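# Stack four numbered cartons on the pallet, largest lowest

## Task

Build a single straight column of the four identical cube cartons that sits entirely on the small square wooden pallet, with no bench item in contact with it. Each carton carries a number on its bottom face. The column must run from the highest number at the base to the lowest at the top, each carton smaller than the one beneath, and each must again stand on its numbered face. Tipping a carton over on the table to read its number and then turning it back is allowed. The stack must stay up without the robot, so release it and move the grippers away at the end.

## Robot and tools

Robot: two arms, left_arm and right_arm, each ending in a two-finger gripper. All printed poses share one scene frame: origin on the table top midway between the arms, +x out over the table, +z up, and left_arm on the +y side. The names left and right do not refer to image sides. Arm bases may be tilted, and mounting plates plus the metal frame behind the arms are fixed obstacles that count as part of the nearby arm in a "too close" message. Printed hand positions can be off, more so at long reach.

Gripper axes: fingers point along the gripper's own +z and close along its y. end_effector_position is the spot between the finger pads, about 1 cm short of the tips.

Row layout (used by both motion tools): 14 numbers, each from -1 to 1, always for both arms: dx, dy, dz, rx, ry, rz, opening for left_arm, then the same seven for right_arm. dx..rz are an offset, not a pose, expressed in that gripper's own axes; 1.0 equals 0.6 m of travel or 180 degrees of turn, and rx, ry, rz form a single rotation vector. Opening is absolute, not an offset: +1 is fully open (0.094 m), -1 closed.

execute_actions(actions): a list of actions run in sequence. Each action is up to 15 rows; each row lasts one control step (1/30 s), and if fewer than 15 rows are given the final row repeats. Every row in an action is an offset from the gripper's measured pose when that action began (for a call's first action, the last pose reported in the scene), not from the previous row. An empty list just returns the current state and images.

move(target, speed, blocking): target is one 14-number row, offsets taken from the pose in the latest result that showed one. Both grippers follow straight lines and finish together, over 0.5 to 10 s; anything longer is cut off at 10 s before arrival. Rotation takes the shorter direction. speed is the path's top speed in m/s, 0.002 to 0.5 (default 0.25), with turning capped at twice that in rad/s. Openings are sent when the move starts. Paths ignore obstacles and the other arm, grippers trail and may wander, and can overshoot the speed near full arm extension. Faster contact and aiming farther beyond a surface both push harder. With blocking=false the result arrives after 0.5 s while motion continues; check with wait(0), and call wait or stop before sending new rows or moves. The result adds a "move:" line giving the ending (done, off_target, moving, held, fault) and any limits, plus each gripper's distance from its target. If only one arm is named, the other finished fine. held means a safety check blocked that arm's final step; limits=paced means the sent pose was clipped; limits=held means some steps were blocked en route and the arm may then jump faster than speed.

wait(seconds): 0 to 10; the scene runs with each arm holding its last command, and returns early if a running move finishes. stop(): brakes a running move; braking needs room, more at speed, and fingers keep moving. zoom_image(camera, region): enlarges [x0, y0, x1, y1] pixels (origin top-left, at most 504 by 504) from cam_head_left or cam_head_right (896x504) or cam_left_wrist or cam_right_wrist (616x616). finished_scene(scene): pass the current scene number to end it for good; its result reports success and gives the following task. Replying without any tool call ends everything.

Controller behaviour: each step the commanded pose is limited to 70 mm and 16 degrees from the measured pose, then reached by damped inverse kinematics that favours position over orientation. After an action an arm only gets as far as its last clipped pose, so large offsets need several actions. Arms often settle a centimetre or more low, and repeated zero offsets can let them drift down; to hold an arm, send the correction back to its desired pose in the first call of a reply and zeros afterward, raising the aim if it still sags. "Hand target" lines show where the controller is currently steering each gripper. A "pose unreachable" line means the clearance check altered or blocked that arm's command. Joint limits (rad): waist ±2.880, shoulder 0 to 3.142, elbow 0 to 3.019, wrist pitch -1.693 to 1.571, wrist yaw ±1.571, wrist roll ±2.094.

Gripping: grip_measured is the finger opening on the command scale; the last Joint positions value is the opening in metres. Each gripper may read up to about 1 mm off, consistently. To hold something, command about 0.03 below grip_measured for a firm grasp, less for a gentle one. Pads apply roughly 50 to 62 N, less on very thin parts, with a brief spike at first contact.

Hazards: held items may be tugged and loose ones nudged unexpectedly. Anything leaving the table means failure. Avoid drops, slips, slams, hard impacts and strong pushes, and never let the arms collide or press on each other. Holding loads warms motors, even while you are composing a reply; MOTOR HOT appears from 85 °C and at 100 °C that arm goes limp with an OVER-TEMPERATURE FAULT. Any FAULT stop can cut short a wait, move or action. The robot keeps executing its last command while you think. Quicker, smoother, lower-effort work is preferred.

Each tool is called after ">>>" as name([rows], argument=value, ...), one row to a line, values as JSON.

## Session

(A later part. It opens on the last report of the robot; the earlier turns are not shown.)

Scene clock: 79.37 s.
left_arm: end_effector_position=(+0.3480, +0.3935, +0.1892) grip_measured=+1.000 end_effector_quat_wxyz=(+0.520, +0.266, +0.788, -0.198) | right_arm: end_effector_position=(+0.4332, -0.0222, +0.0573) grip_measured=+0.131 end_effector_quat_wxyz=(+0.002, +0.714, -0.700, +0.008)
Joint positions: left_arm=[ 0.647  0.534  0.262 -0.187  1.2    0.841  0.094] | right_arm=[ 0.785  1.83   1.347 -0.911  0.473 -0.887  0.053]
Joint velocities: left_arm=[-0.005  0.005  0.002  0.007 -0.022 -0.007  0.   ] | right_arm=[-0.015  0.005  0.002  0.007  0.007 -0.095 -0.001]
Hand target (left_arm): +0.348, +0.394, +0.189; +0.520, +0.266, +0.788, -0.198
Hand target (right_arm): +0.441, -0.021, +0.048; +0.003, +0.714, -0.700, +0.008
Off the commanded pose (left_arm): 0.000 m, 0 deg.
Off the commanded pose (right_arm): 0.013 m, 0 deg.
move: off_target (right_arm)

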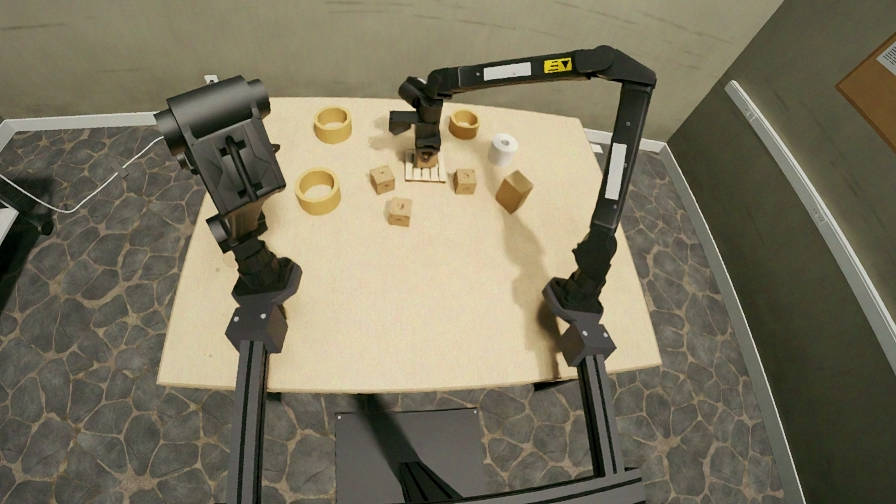

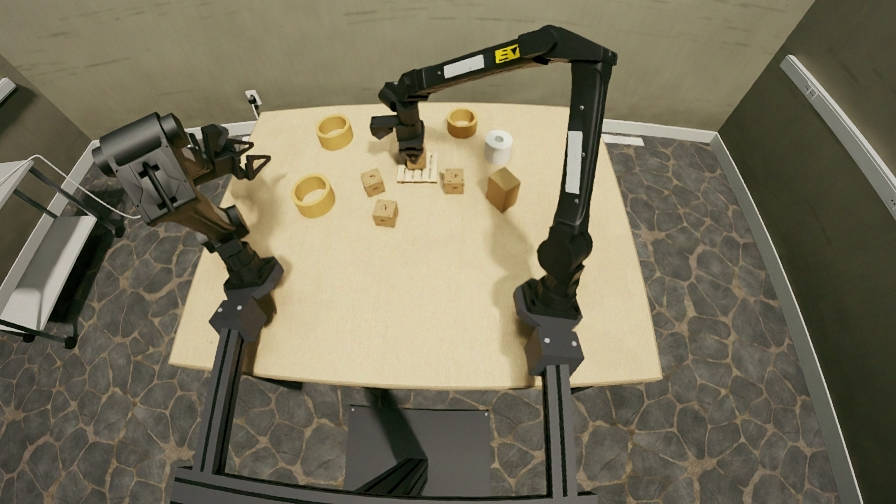

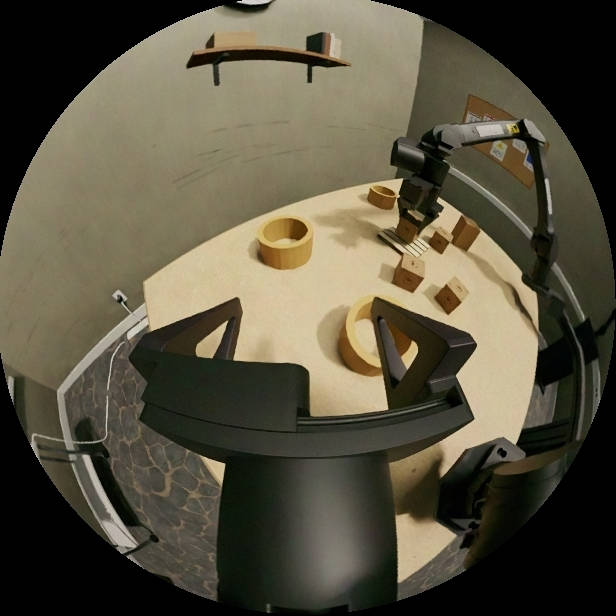

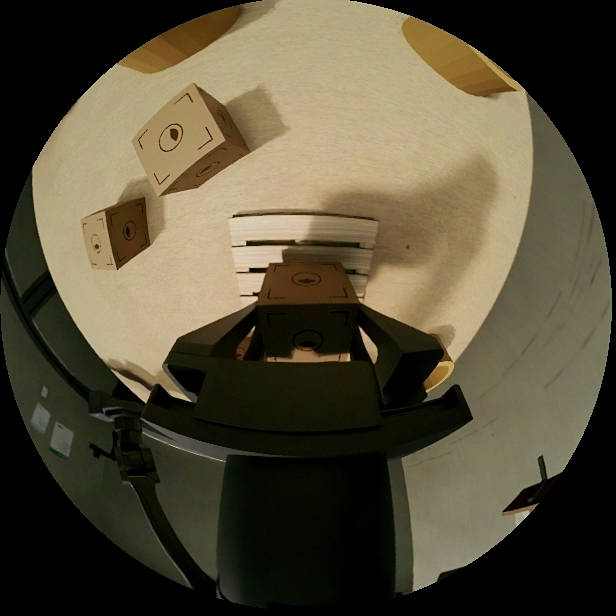

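>>> move(target=[0,0,0,0,0,0,1,0,0,0.04,0,0,0,0.09], speed=0.04)

>>> execute_actions([
  [[0,0,0,0,0,0,1,0,0,0,0,0,0,1]],
  [[0,0,0,0,0,0,1,0,-0.015,-0.11,0,0,0,1]],
  [[0,0,0,0,0,0,1,0,0,0,0,0,0,1]],
])

>>> move(target=[0,0,0,0,0,0,1,0.19,0.13,0,0,0,0,1])

Scene clock: 80.63 s.
left_arm: end_effector_position=(+0.3480, +0.3935, +0.1892) grip_measured=+1.000 end_effector_quat_wxyz=(+0.520, +0.266, +0.788, -0.198) | right_arm: end_effector_position=(+0.4382, -0.0175, +0.0522) grip_measured=+0.131 end_effector_quat_wxyz=(-0.013, +0.710, -0.704, +0.009)
Joint positions: left_arm=[ 0.647  0.534  0.262 -0.187  1.2    0.841  0.094] | right_arm=[ 0.78   1.835  1.341 -0.864  0.47  -0.896  0.053]
Joint velocities: left_arm=[ 0.005 -0.005 -0.002 -0.002 -0.007  0.007  0.   ] | right_arm=[-0.005 -0.015  0.007 -0.002  0.081 -0.051  0.   ]
Hand target (left_arm): +0.348, +0.394, +0.189; +0.520, +0.266, +0.788, -0.198
Hand target (right_arm): +0.433, -0.023, +0.034; +0.002, +0.714, -0.700, +0.008
Off the commanded pose (left_arm): 0.000 m, 0 deg.
Off the commanded pose (right_arm): 0.020 m, 2 deg.
move: off_target (right_arm)

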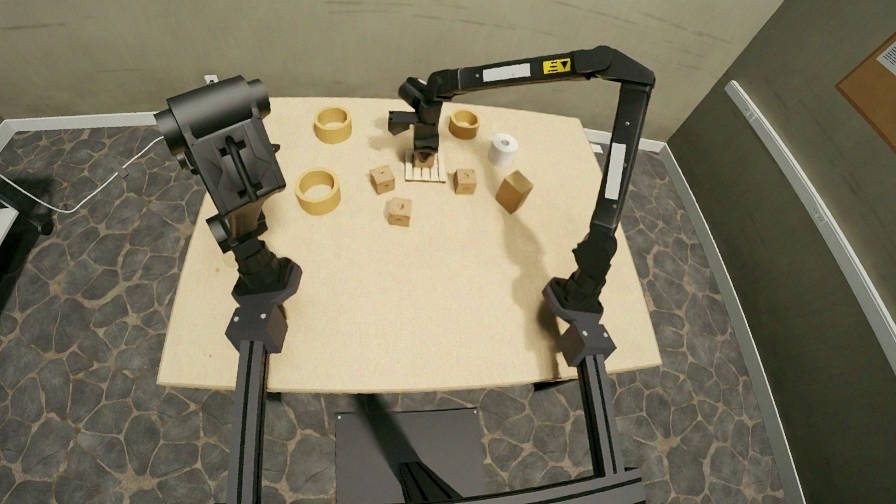

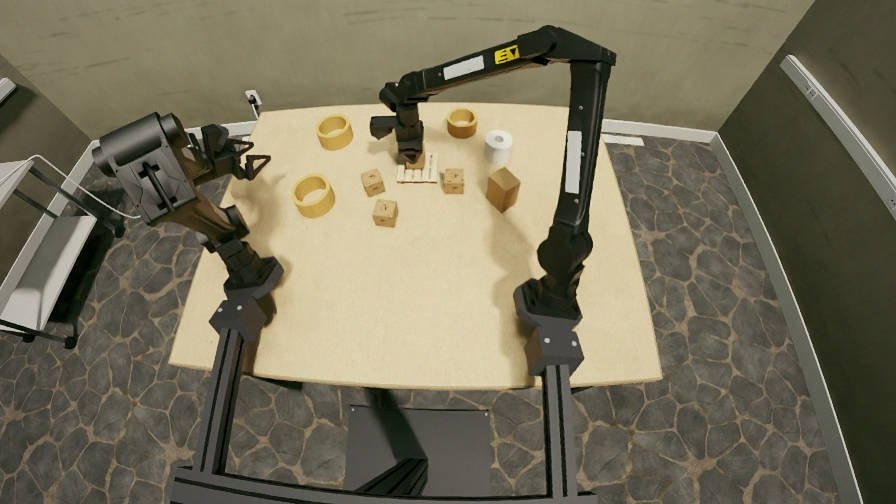

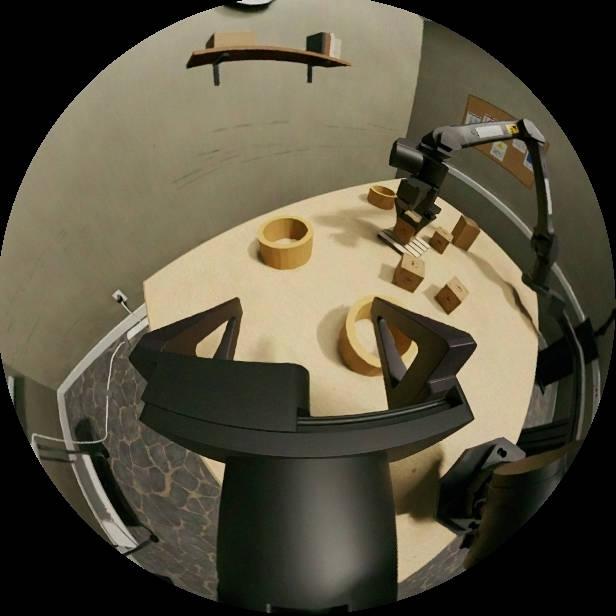

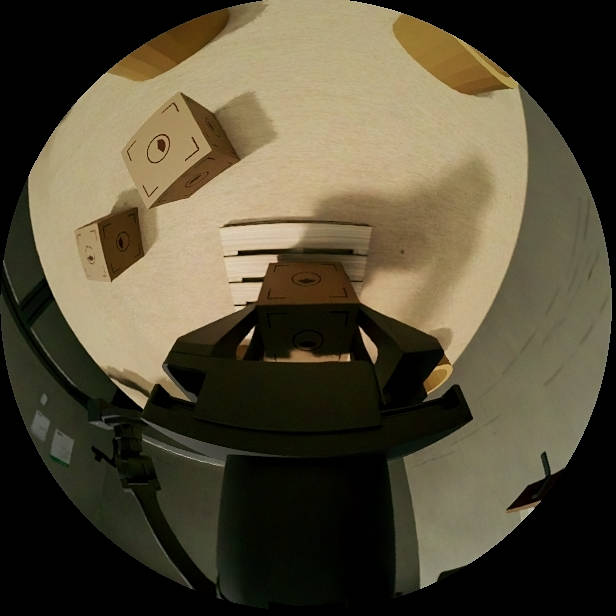

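Scene clock: 82.13 s.
left_arm: end_effector_position=(+0.3480, +0.3935, +0.1892) grip_measured=+1.000 end_effector_quat_wxyz=(+0.520, +0.266, +0.788, -0.198) | right_arm: end_effector_position=(+0.4317, -0.0243, +0.1049) grip_measured=+1.000 end_effector_quat_wxyz=(+0.002, +0.719, -0.695, +0.008)
Joint positions: left_arm=[ 0.647  0.534  0.262 -0.187  1.2    0.841  0.094] | right_arm=[ 0.823  1.764  1.374 -1.024  0.478 -0.858  0.094]
Joint velocities: left_arm=[-0.005  0.005  0.002 -0.017 -0.066 -0.022  0.   ] | right_arm=[ 0.015 -0.005 -0.012  0.012 -0.037  0.051  0.   ]
Hand target (left_arm): +0.348, +0.394, +0.189; +0.520, +0.266, +0.788, -0.198
Hand target (right_arm): +0.432, -0.024, +0.105; +0.002, +0.719, -0.695, +0.008
Off the commanded pose (left_arm): 0.000 m, 0 deg.
Off the commanded pose (right_arm): 0.000 m, 0 deg.

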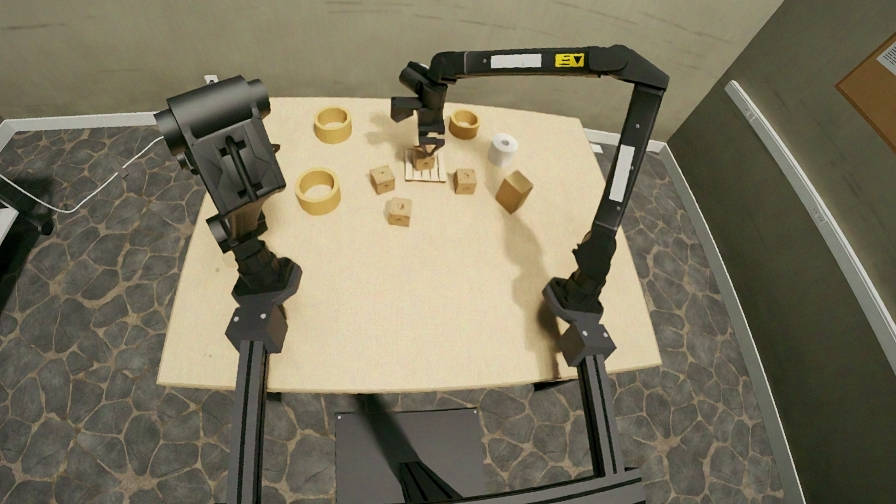

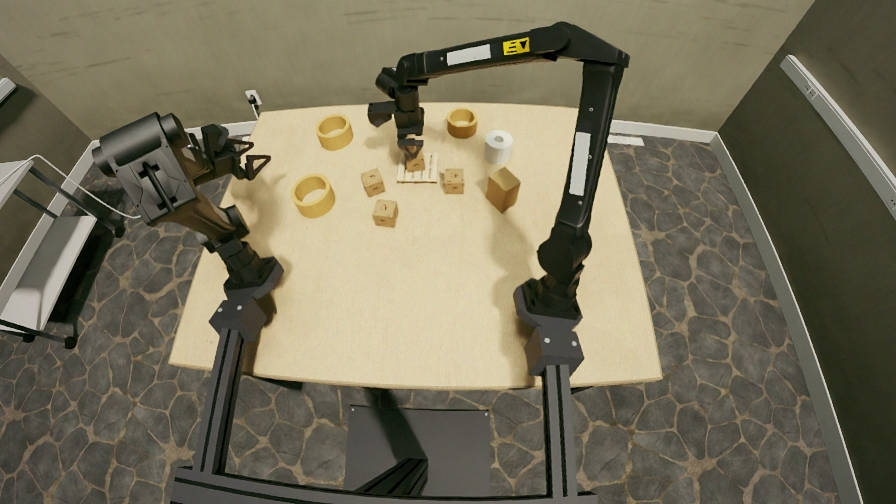

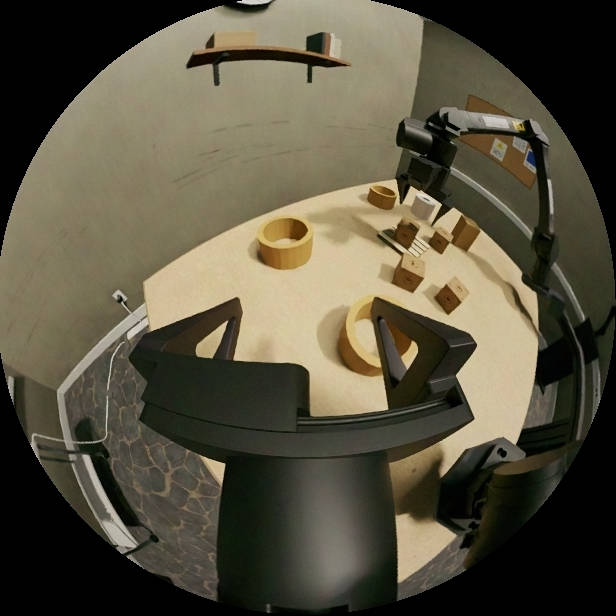

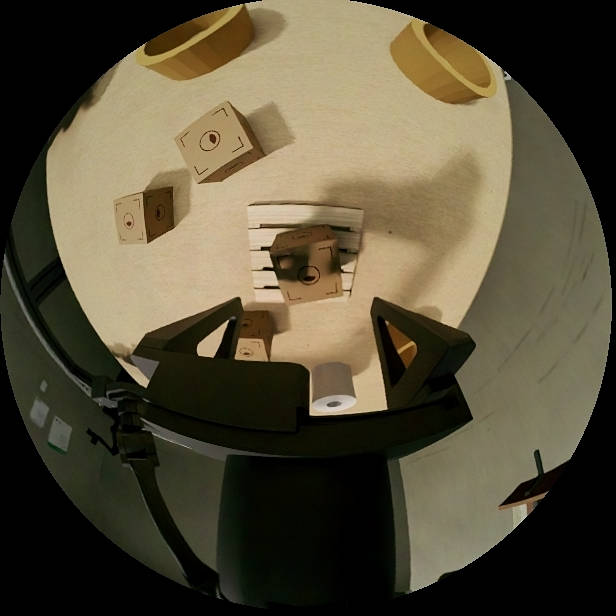

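Scene clock: 83.13 s.
left_arm: end_effector_position=(+0.3480, +0.3935, +0.1892) grip_measured=+1.000 end_effector_quat_wxyz=(+0.520, +0.266, +0.788, -0.198) | right_arm: end_effector_position=(+0.3547, -0.1359, +0.1068) grip_measured=+1.000 end_effector_quat_wxyz=(+0.002, +0.717, -0.697, +0.007)
Joint positions: left_arm=[ 0.647  0.534  0.262 -0.187  1.2    0.841  0.094] | right_arm=[ 0.757  1.445  0.962 -0.897  0.466 -0.927  0.094]
Joint velocities: left_arm=[ 0.005  0.005 -0.002  0.017  0.051  0.037  0.   ] | right_arm=[-0.005 -0.005 -0.007 -0.002  0.007 -0.081  0.   ]
Hand target (left_arm): +0.348, +0.394, +0.189; +0.520, +0.266, +0.788, -0.198
Hand target (right_arm): +0.356, -0.140, +0.105; +0.001, +0.719, -0.695, +0.007
Off the commanded pose (left_arm): 0.000 m, 0 deg.
Off the commanded pose (right_arm): 0.006 m, 0 deg.
move: done

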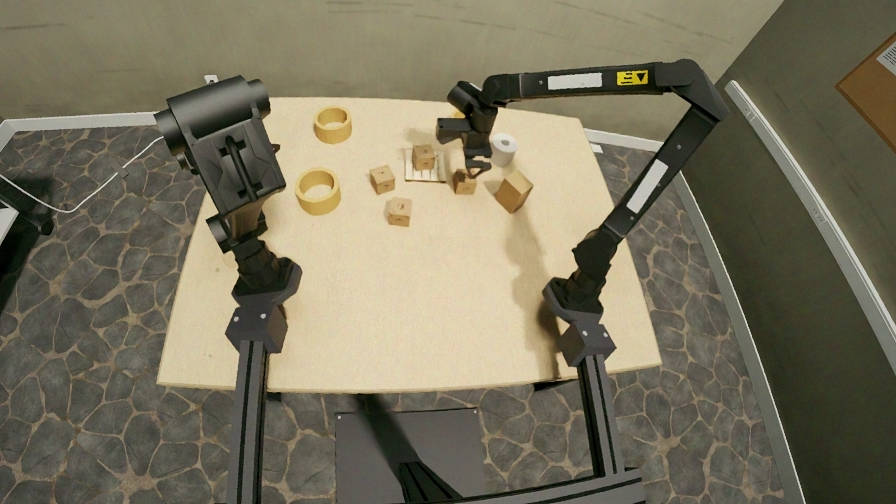

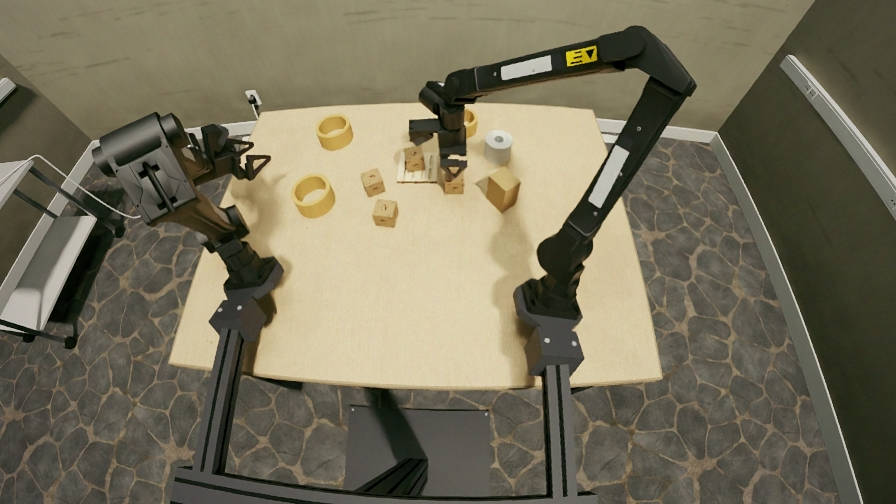

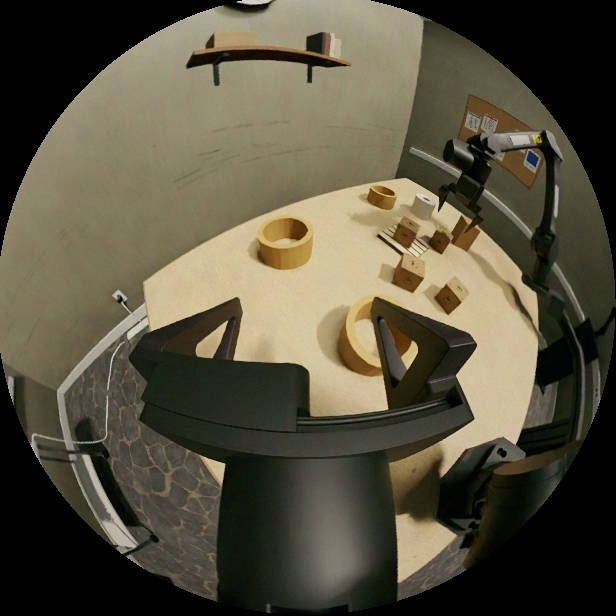

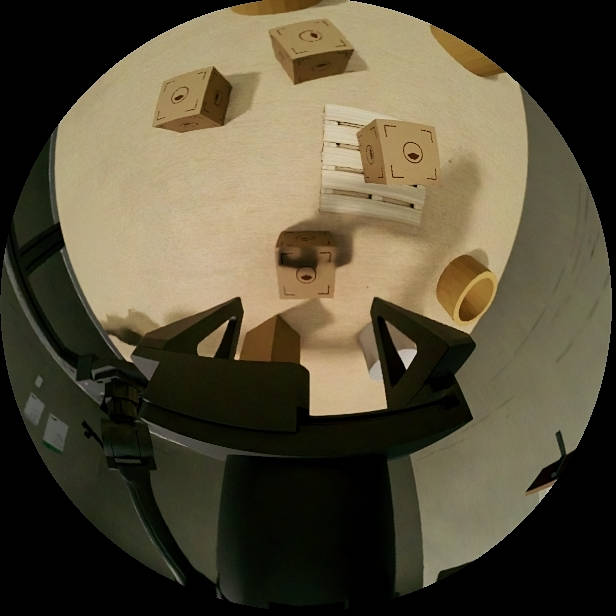

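>>> move(target=[0,0,0,0,0,0,1,0.012,0.005,0.15,0,0,0,1], speed=0.1)

>>> execute_actions([
  [[0,0,0,0,0,0,1,0,0,0,0,0,0,0.09]],
  [[0,0,0,0,0,0,1,0,0,0,0,0,0,0.09]],
  [[0,0,0,0,0,0,1,0,0,-0.11,0,0,0,0.09]],
  [[0,0,0,0,0,0,1,0,0,-0.09,0,0,0,0.09]],
  [[0,0,0,0,0,0,1,0,0,0,0,0,0,0.09]],
])

>>> move(target=[0,0,0,0,0,0,1,-0.22,-0.17,0,0,0,-0.06,0.09])

Scene clock: 84.70 s.
left_arm: end_effector_position=(+0.3480, +0.3935, +0.1892) grip_measured=+1.000 end_effector_quat_wxyz=(+0.520, +0.266, +0.788, -0.198) | right_arm: end_effector_position=(+0.3584, -0.1404, +0.0285) grip_measured=+1.000 end_effector_quat_wxyz=(-0.010, +0.713, -0.701, +0.008)
Joint positions: left_arm=[ 0.647  0.534  0.262 -0.187  1.2    0.841  0.094] | right_arm=[ 0.659  1.569  0.888 -0.627  0.442 -1.031  0.094]
Joint velocities: left_arm=[ 0.015  0.005 -0.027 -0.012  0.007 -0.007  0.   ] | right_arm=[-0.005 -0.015 -0.007 -0.012  0.022 -0.022  0.   ]
Hand target (left_arm): +0.348, +0.394, +0.189; +0.520, +0.266, +0.788, -0.198
Hand target (right_arm): +0.354, -0.145, +0.018; +0.001, +0.717, -0.697, +0.006
Off the commanded pose (left_arm): 0.000 m, 0 deg.
Off the commanded pose (right_arm): 0.014 m, 2 deg.
move: off_target (right_arm)

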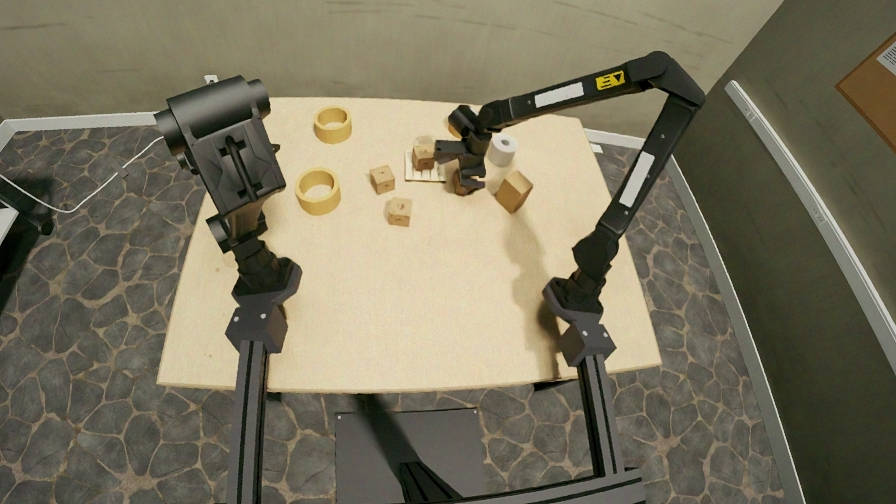

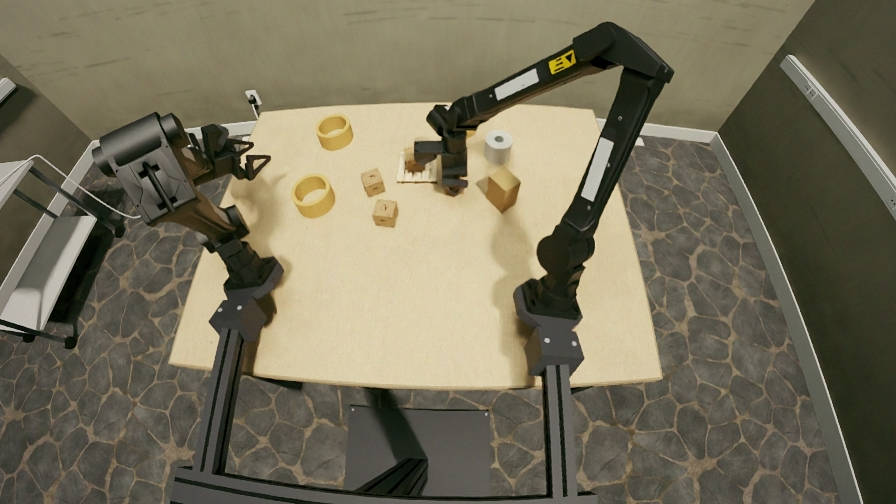

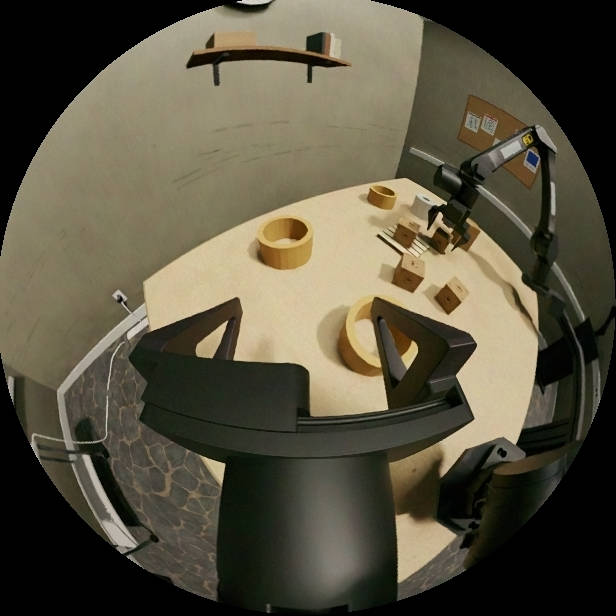

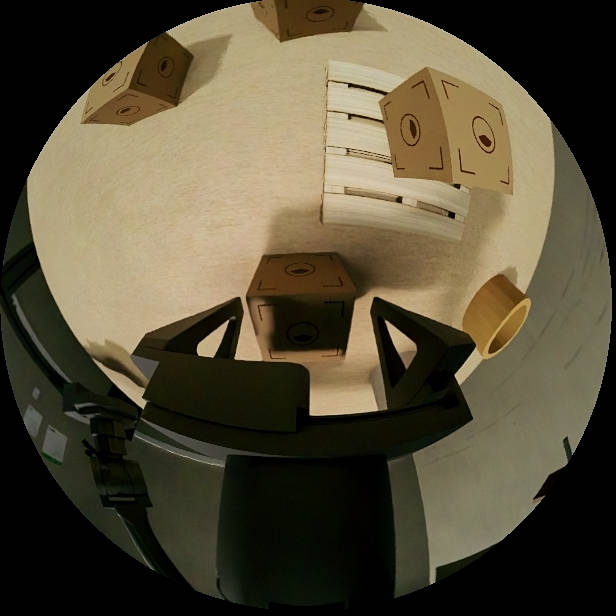

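Scene clock: 87.20 s.
left_arm: end_effector_position=(+0.3480, +0.3935, +0.1892) grip_measured=+1.000 end_effector_quat_wxyz=(+0.520, +0.266, +0.788, -0.198) | right_arm: end_effector_position=(+0.3271, -0.1535, +0.1270) grip_measured=+0.130 end_effector_quat_wxyz=(+0.018, +0.730, -0.683, +0.005)
Joint positions: left_arm=[ 0.647  0.534  0.262 -0.187  1.2    0.841  0.094] | right_arm=[ 0.789  1.363  0.913 -0.983  0.47  -0.914  0.053]
Joint velocities: left_arm=[-0.005 -0.005  0.002  0.017 -0.051  0.051  0.   ] | right_arm=[-0.015 -0.005  0.007 -0.017 -0.022  0.066 -0.001]
Hand target (left_arm): +0.348, +0.394, +0.189; +0.520, +0.266, +0.788, -0.198
Hand target (right_arm): +0.327, -0.154, +0.127; +0.018, +0.730, -0.683, +0.005
Off the commanded pose (left_arm): 0.000 m, 0 deg.
Off the commanded pose (right_arm): 0.000 m, 0 deg.

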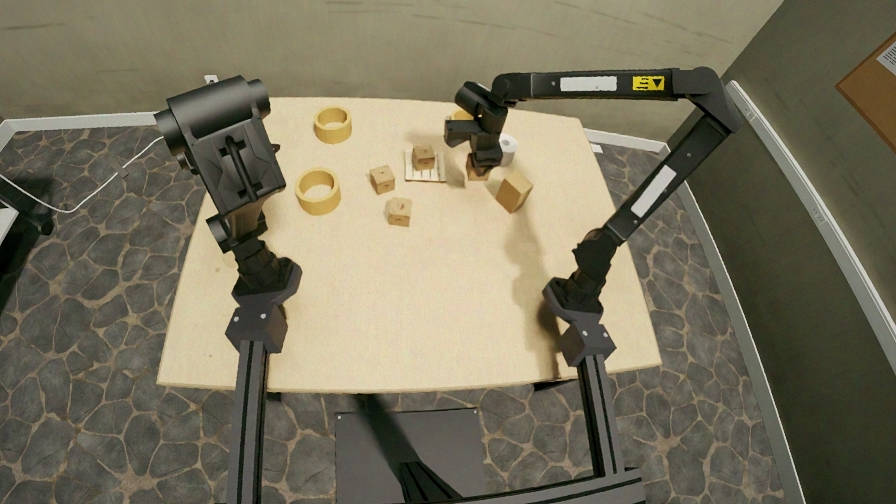

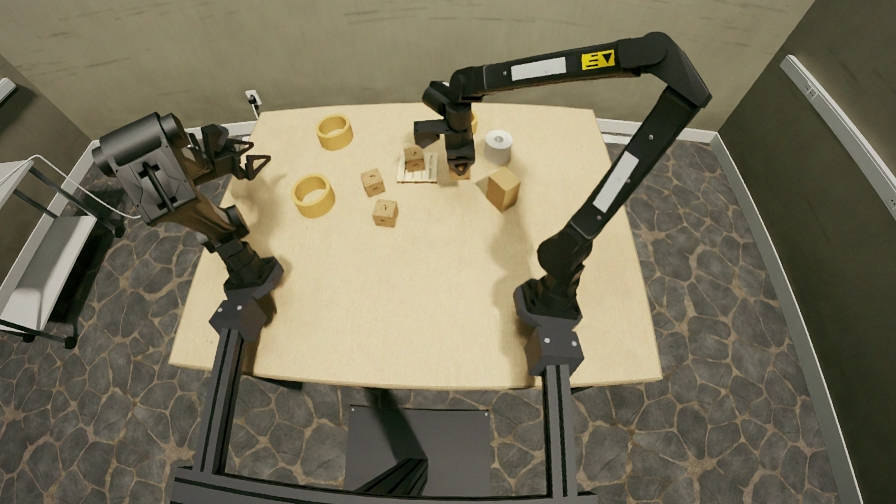

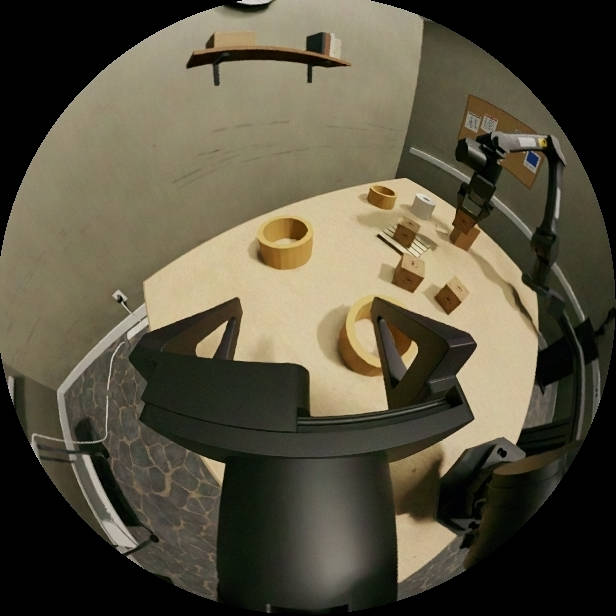

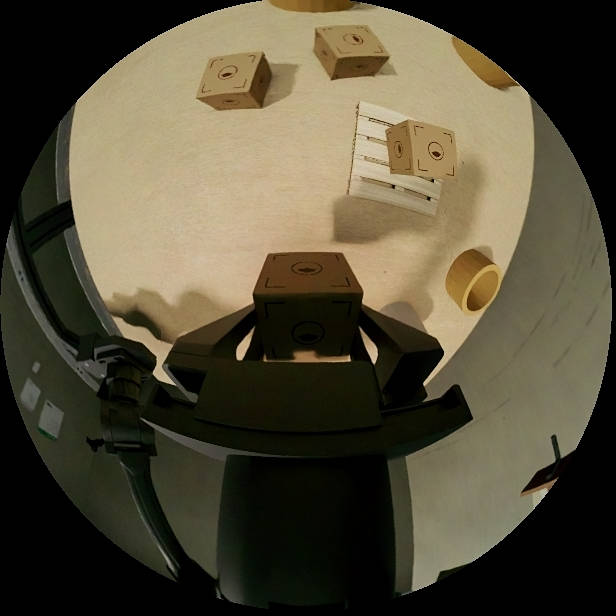

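Scene clock: 88.40 s.
left_arm: end_effector_position=(+0.3480, +0.3935, +0.1892) grip_measured=+1.000 end_effector_quat_wxyz=(+0.520, +0.266, +0.788, -0.198) | right_arm: end_effector_position=(+0.4138, -0.0303, +0.1156) grip_measured=+0.130 end_effector_quat_wxyz=(+0.029, +0.785, -0.619, +0.003)
Joint positions: left_arm=[ 0.647  0.534  0.262 -0.187  1.2    0.841  0.094] | right_arm=[ 0.845  1.75   1.369 -1.104  0.478 -1.009  0.053]
Joint velocities: left_arm=[-0.005  0.005 -0.017  0.007 -0.022 -0.037  0.   ] | right_arm=[-0.005 -0.005 -0.017 -0.002 -0.022  0.007 -0.001]
Hand target (left_arm): +0.348, +0.394, +0.189; +0.520, +0.266, +0.788, -0.198
Hand target (right_arm): +0.422, -0.017, +0.123; +0.018, +0.791, -0.611, +0.004
Off the commanded pose (left_arm): 0.000 m, 0 deg.
Off the commanded pose (right_arm): 0.017 m, 2 deg.
move: off_target (right_arm)

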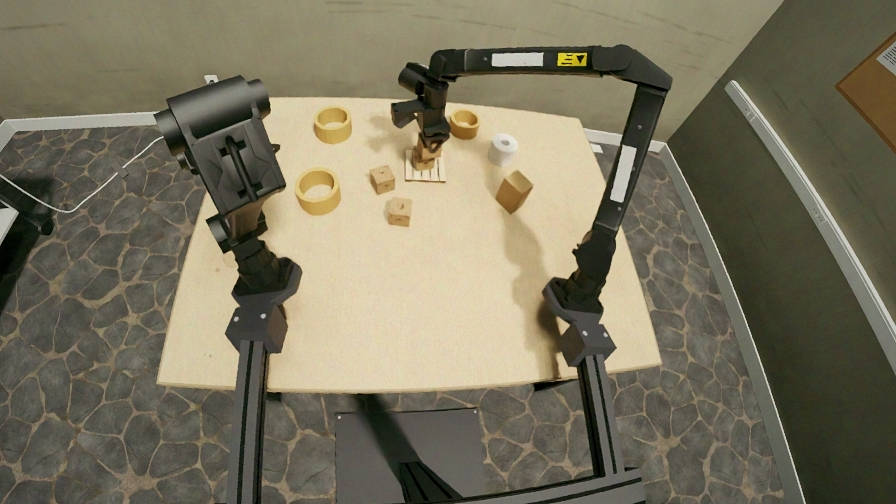

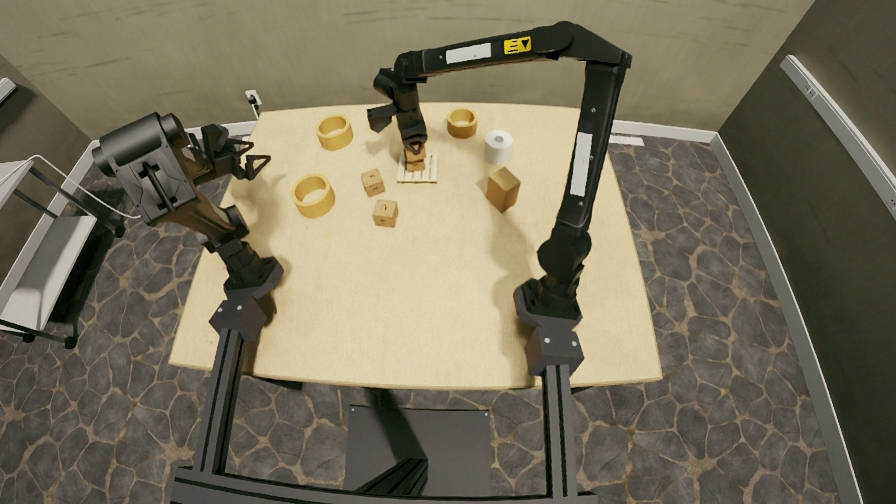

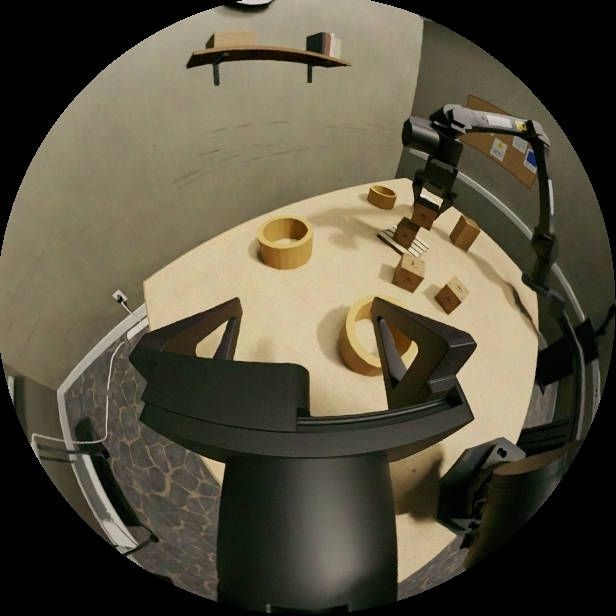

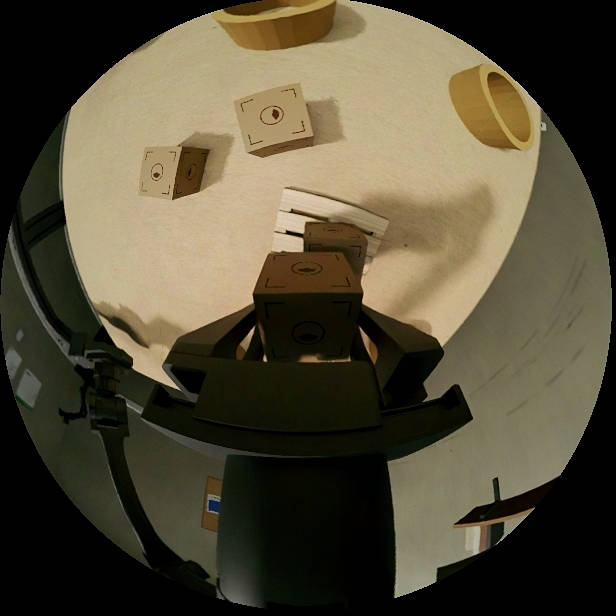

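>>> move(target=[0,0,0,0,0,0,1,-0.025,-0.055,-0.01,0,-0.025,0,0.09], speed=0.07)

>>> zoom_image(camera="cam_left_wrist", region=[360,160,480,280])

>>> zoom_image(camera="cam_head_right", region=[360,110,480,200])

Scene clock: 89.50 s.
left_arm: end_effector_position=(+0.3480, +0.3935, +0.1892) grip_measured=+1.000 end_effector_quat_wxyz=(+0.520, +0.266, +0.788, -0.198) | right_arm: end_effector_position=(+0.4266, -0.0127, +0.1243) grip_measured=+0.130 end_effector_quat_wxyz=(+0.007, +0.786, -0.617, -0.028)
Joint positions: left_arm=[ 0.647  0.534  0.262 -0.187  1.2    0.841  0.094] | right_arm=[ 0.839  1.763  1.425 -1.104  0.411 -1.039  0.053]
Joint velocities: left_arm=[-0.005 -0.015  0.007 -0.002 -0.066 -0.051  0.   ] | right_arm=[-0.005  0.015 -0.007  0.012  0.022 -0.066 -0.   ]
Hand target (left_arm): +0.348, +0.394, +0.189; +0.520, +0.266, +0.788, -0.198
Hand target (right_arm): +0.442, -0.008, +0.120; +0.004, +0.785, -0.619, -0.028
Off the commanded pose (left_arm): 0.000 m, 0 deg.
Off the commanded pose (right_arm): 0.017 m, 0 deg.
move: off_target (right_arm)

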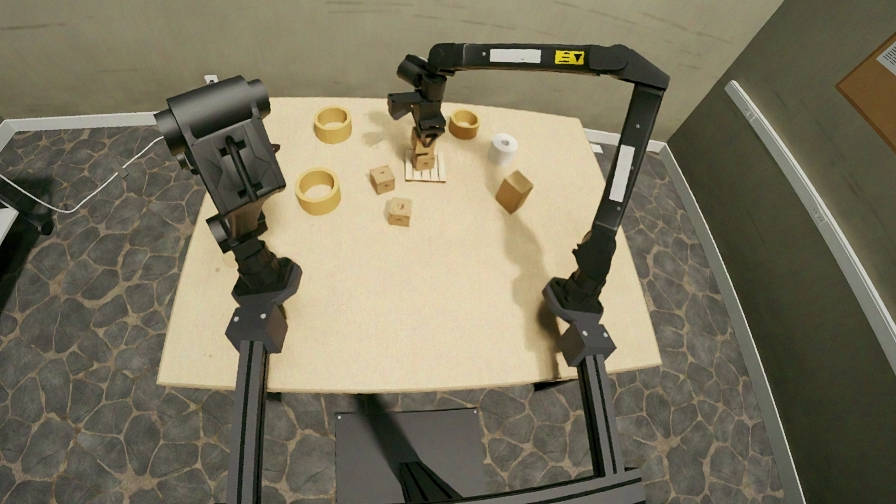

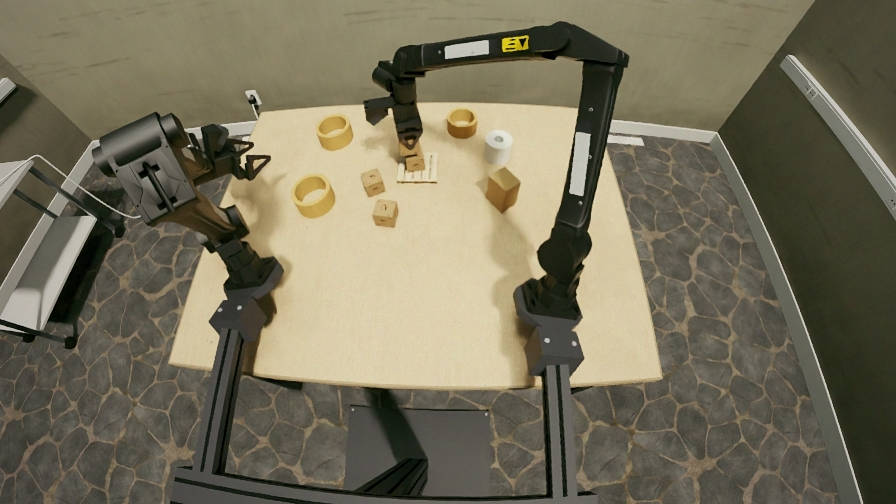

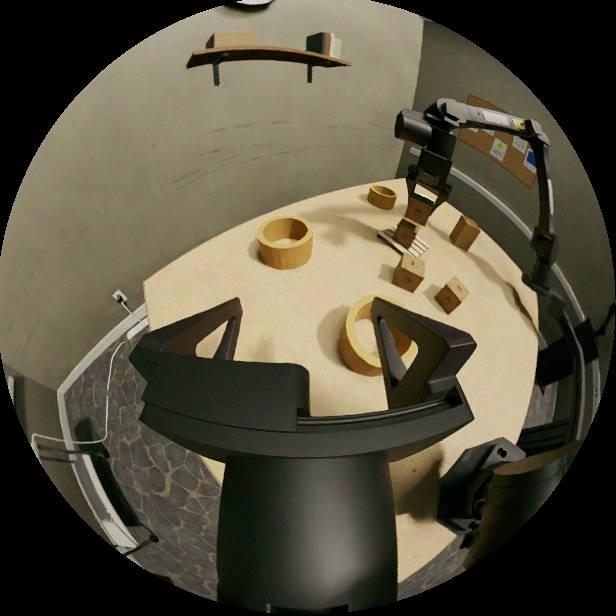

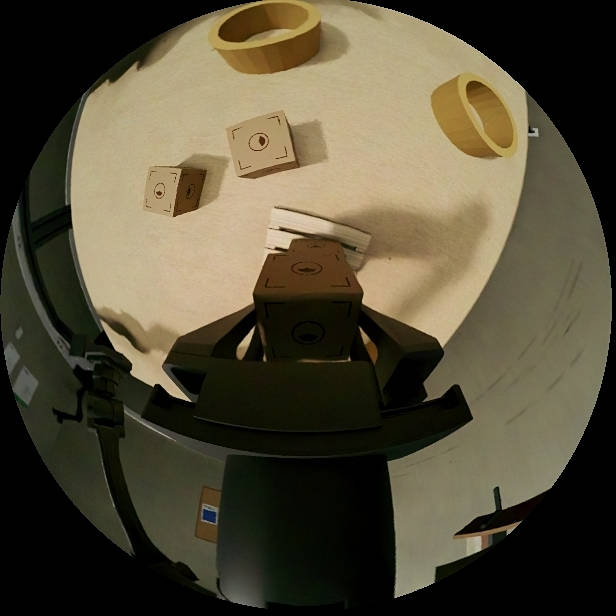

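Region (360, 160, 480, 280) of cam_left_wrist's 616x616 image, scaled by 4.200, with more detail than that image has.

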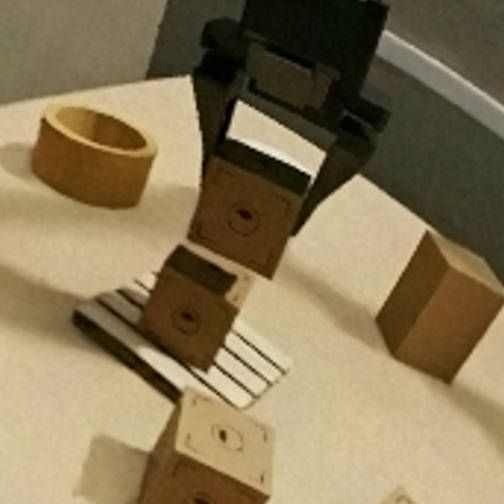

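Region (360, 110, 480, 200) of cam_head_right's 896x504 image, scaled by 4.200, with more detail than that image has; it fills the top 378 rows of this view, and the rest is white.

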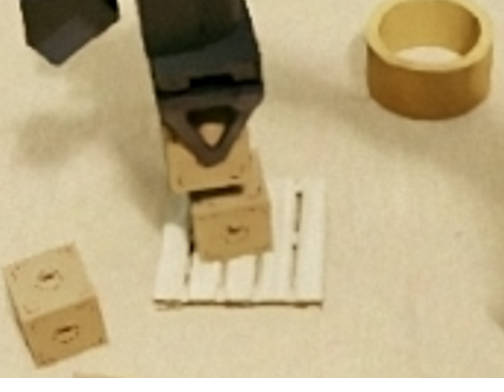

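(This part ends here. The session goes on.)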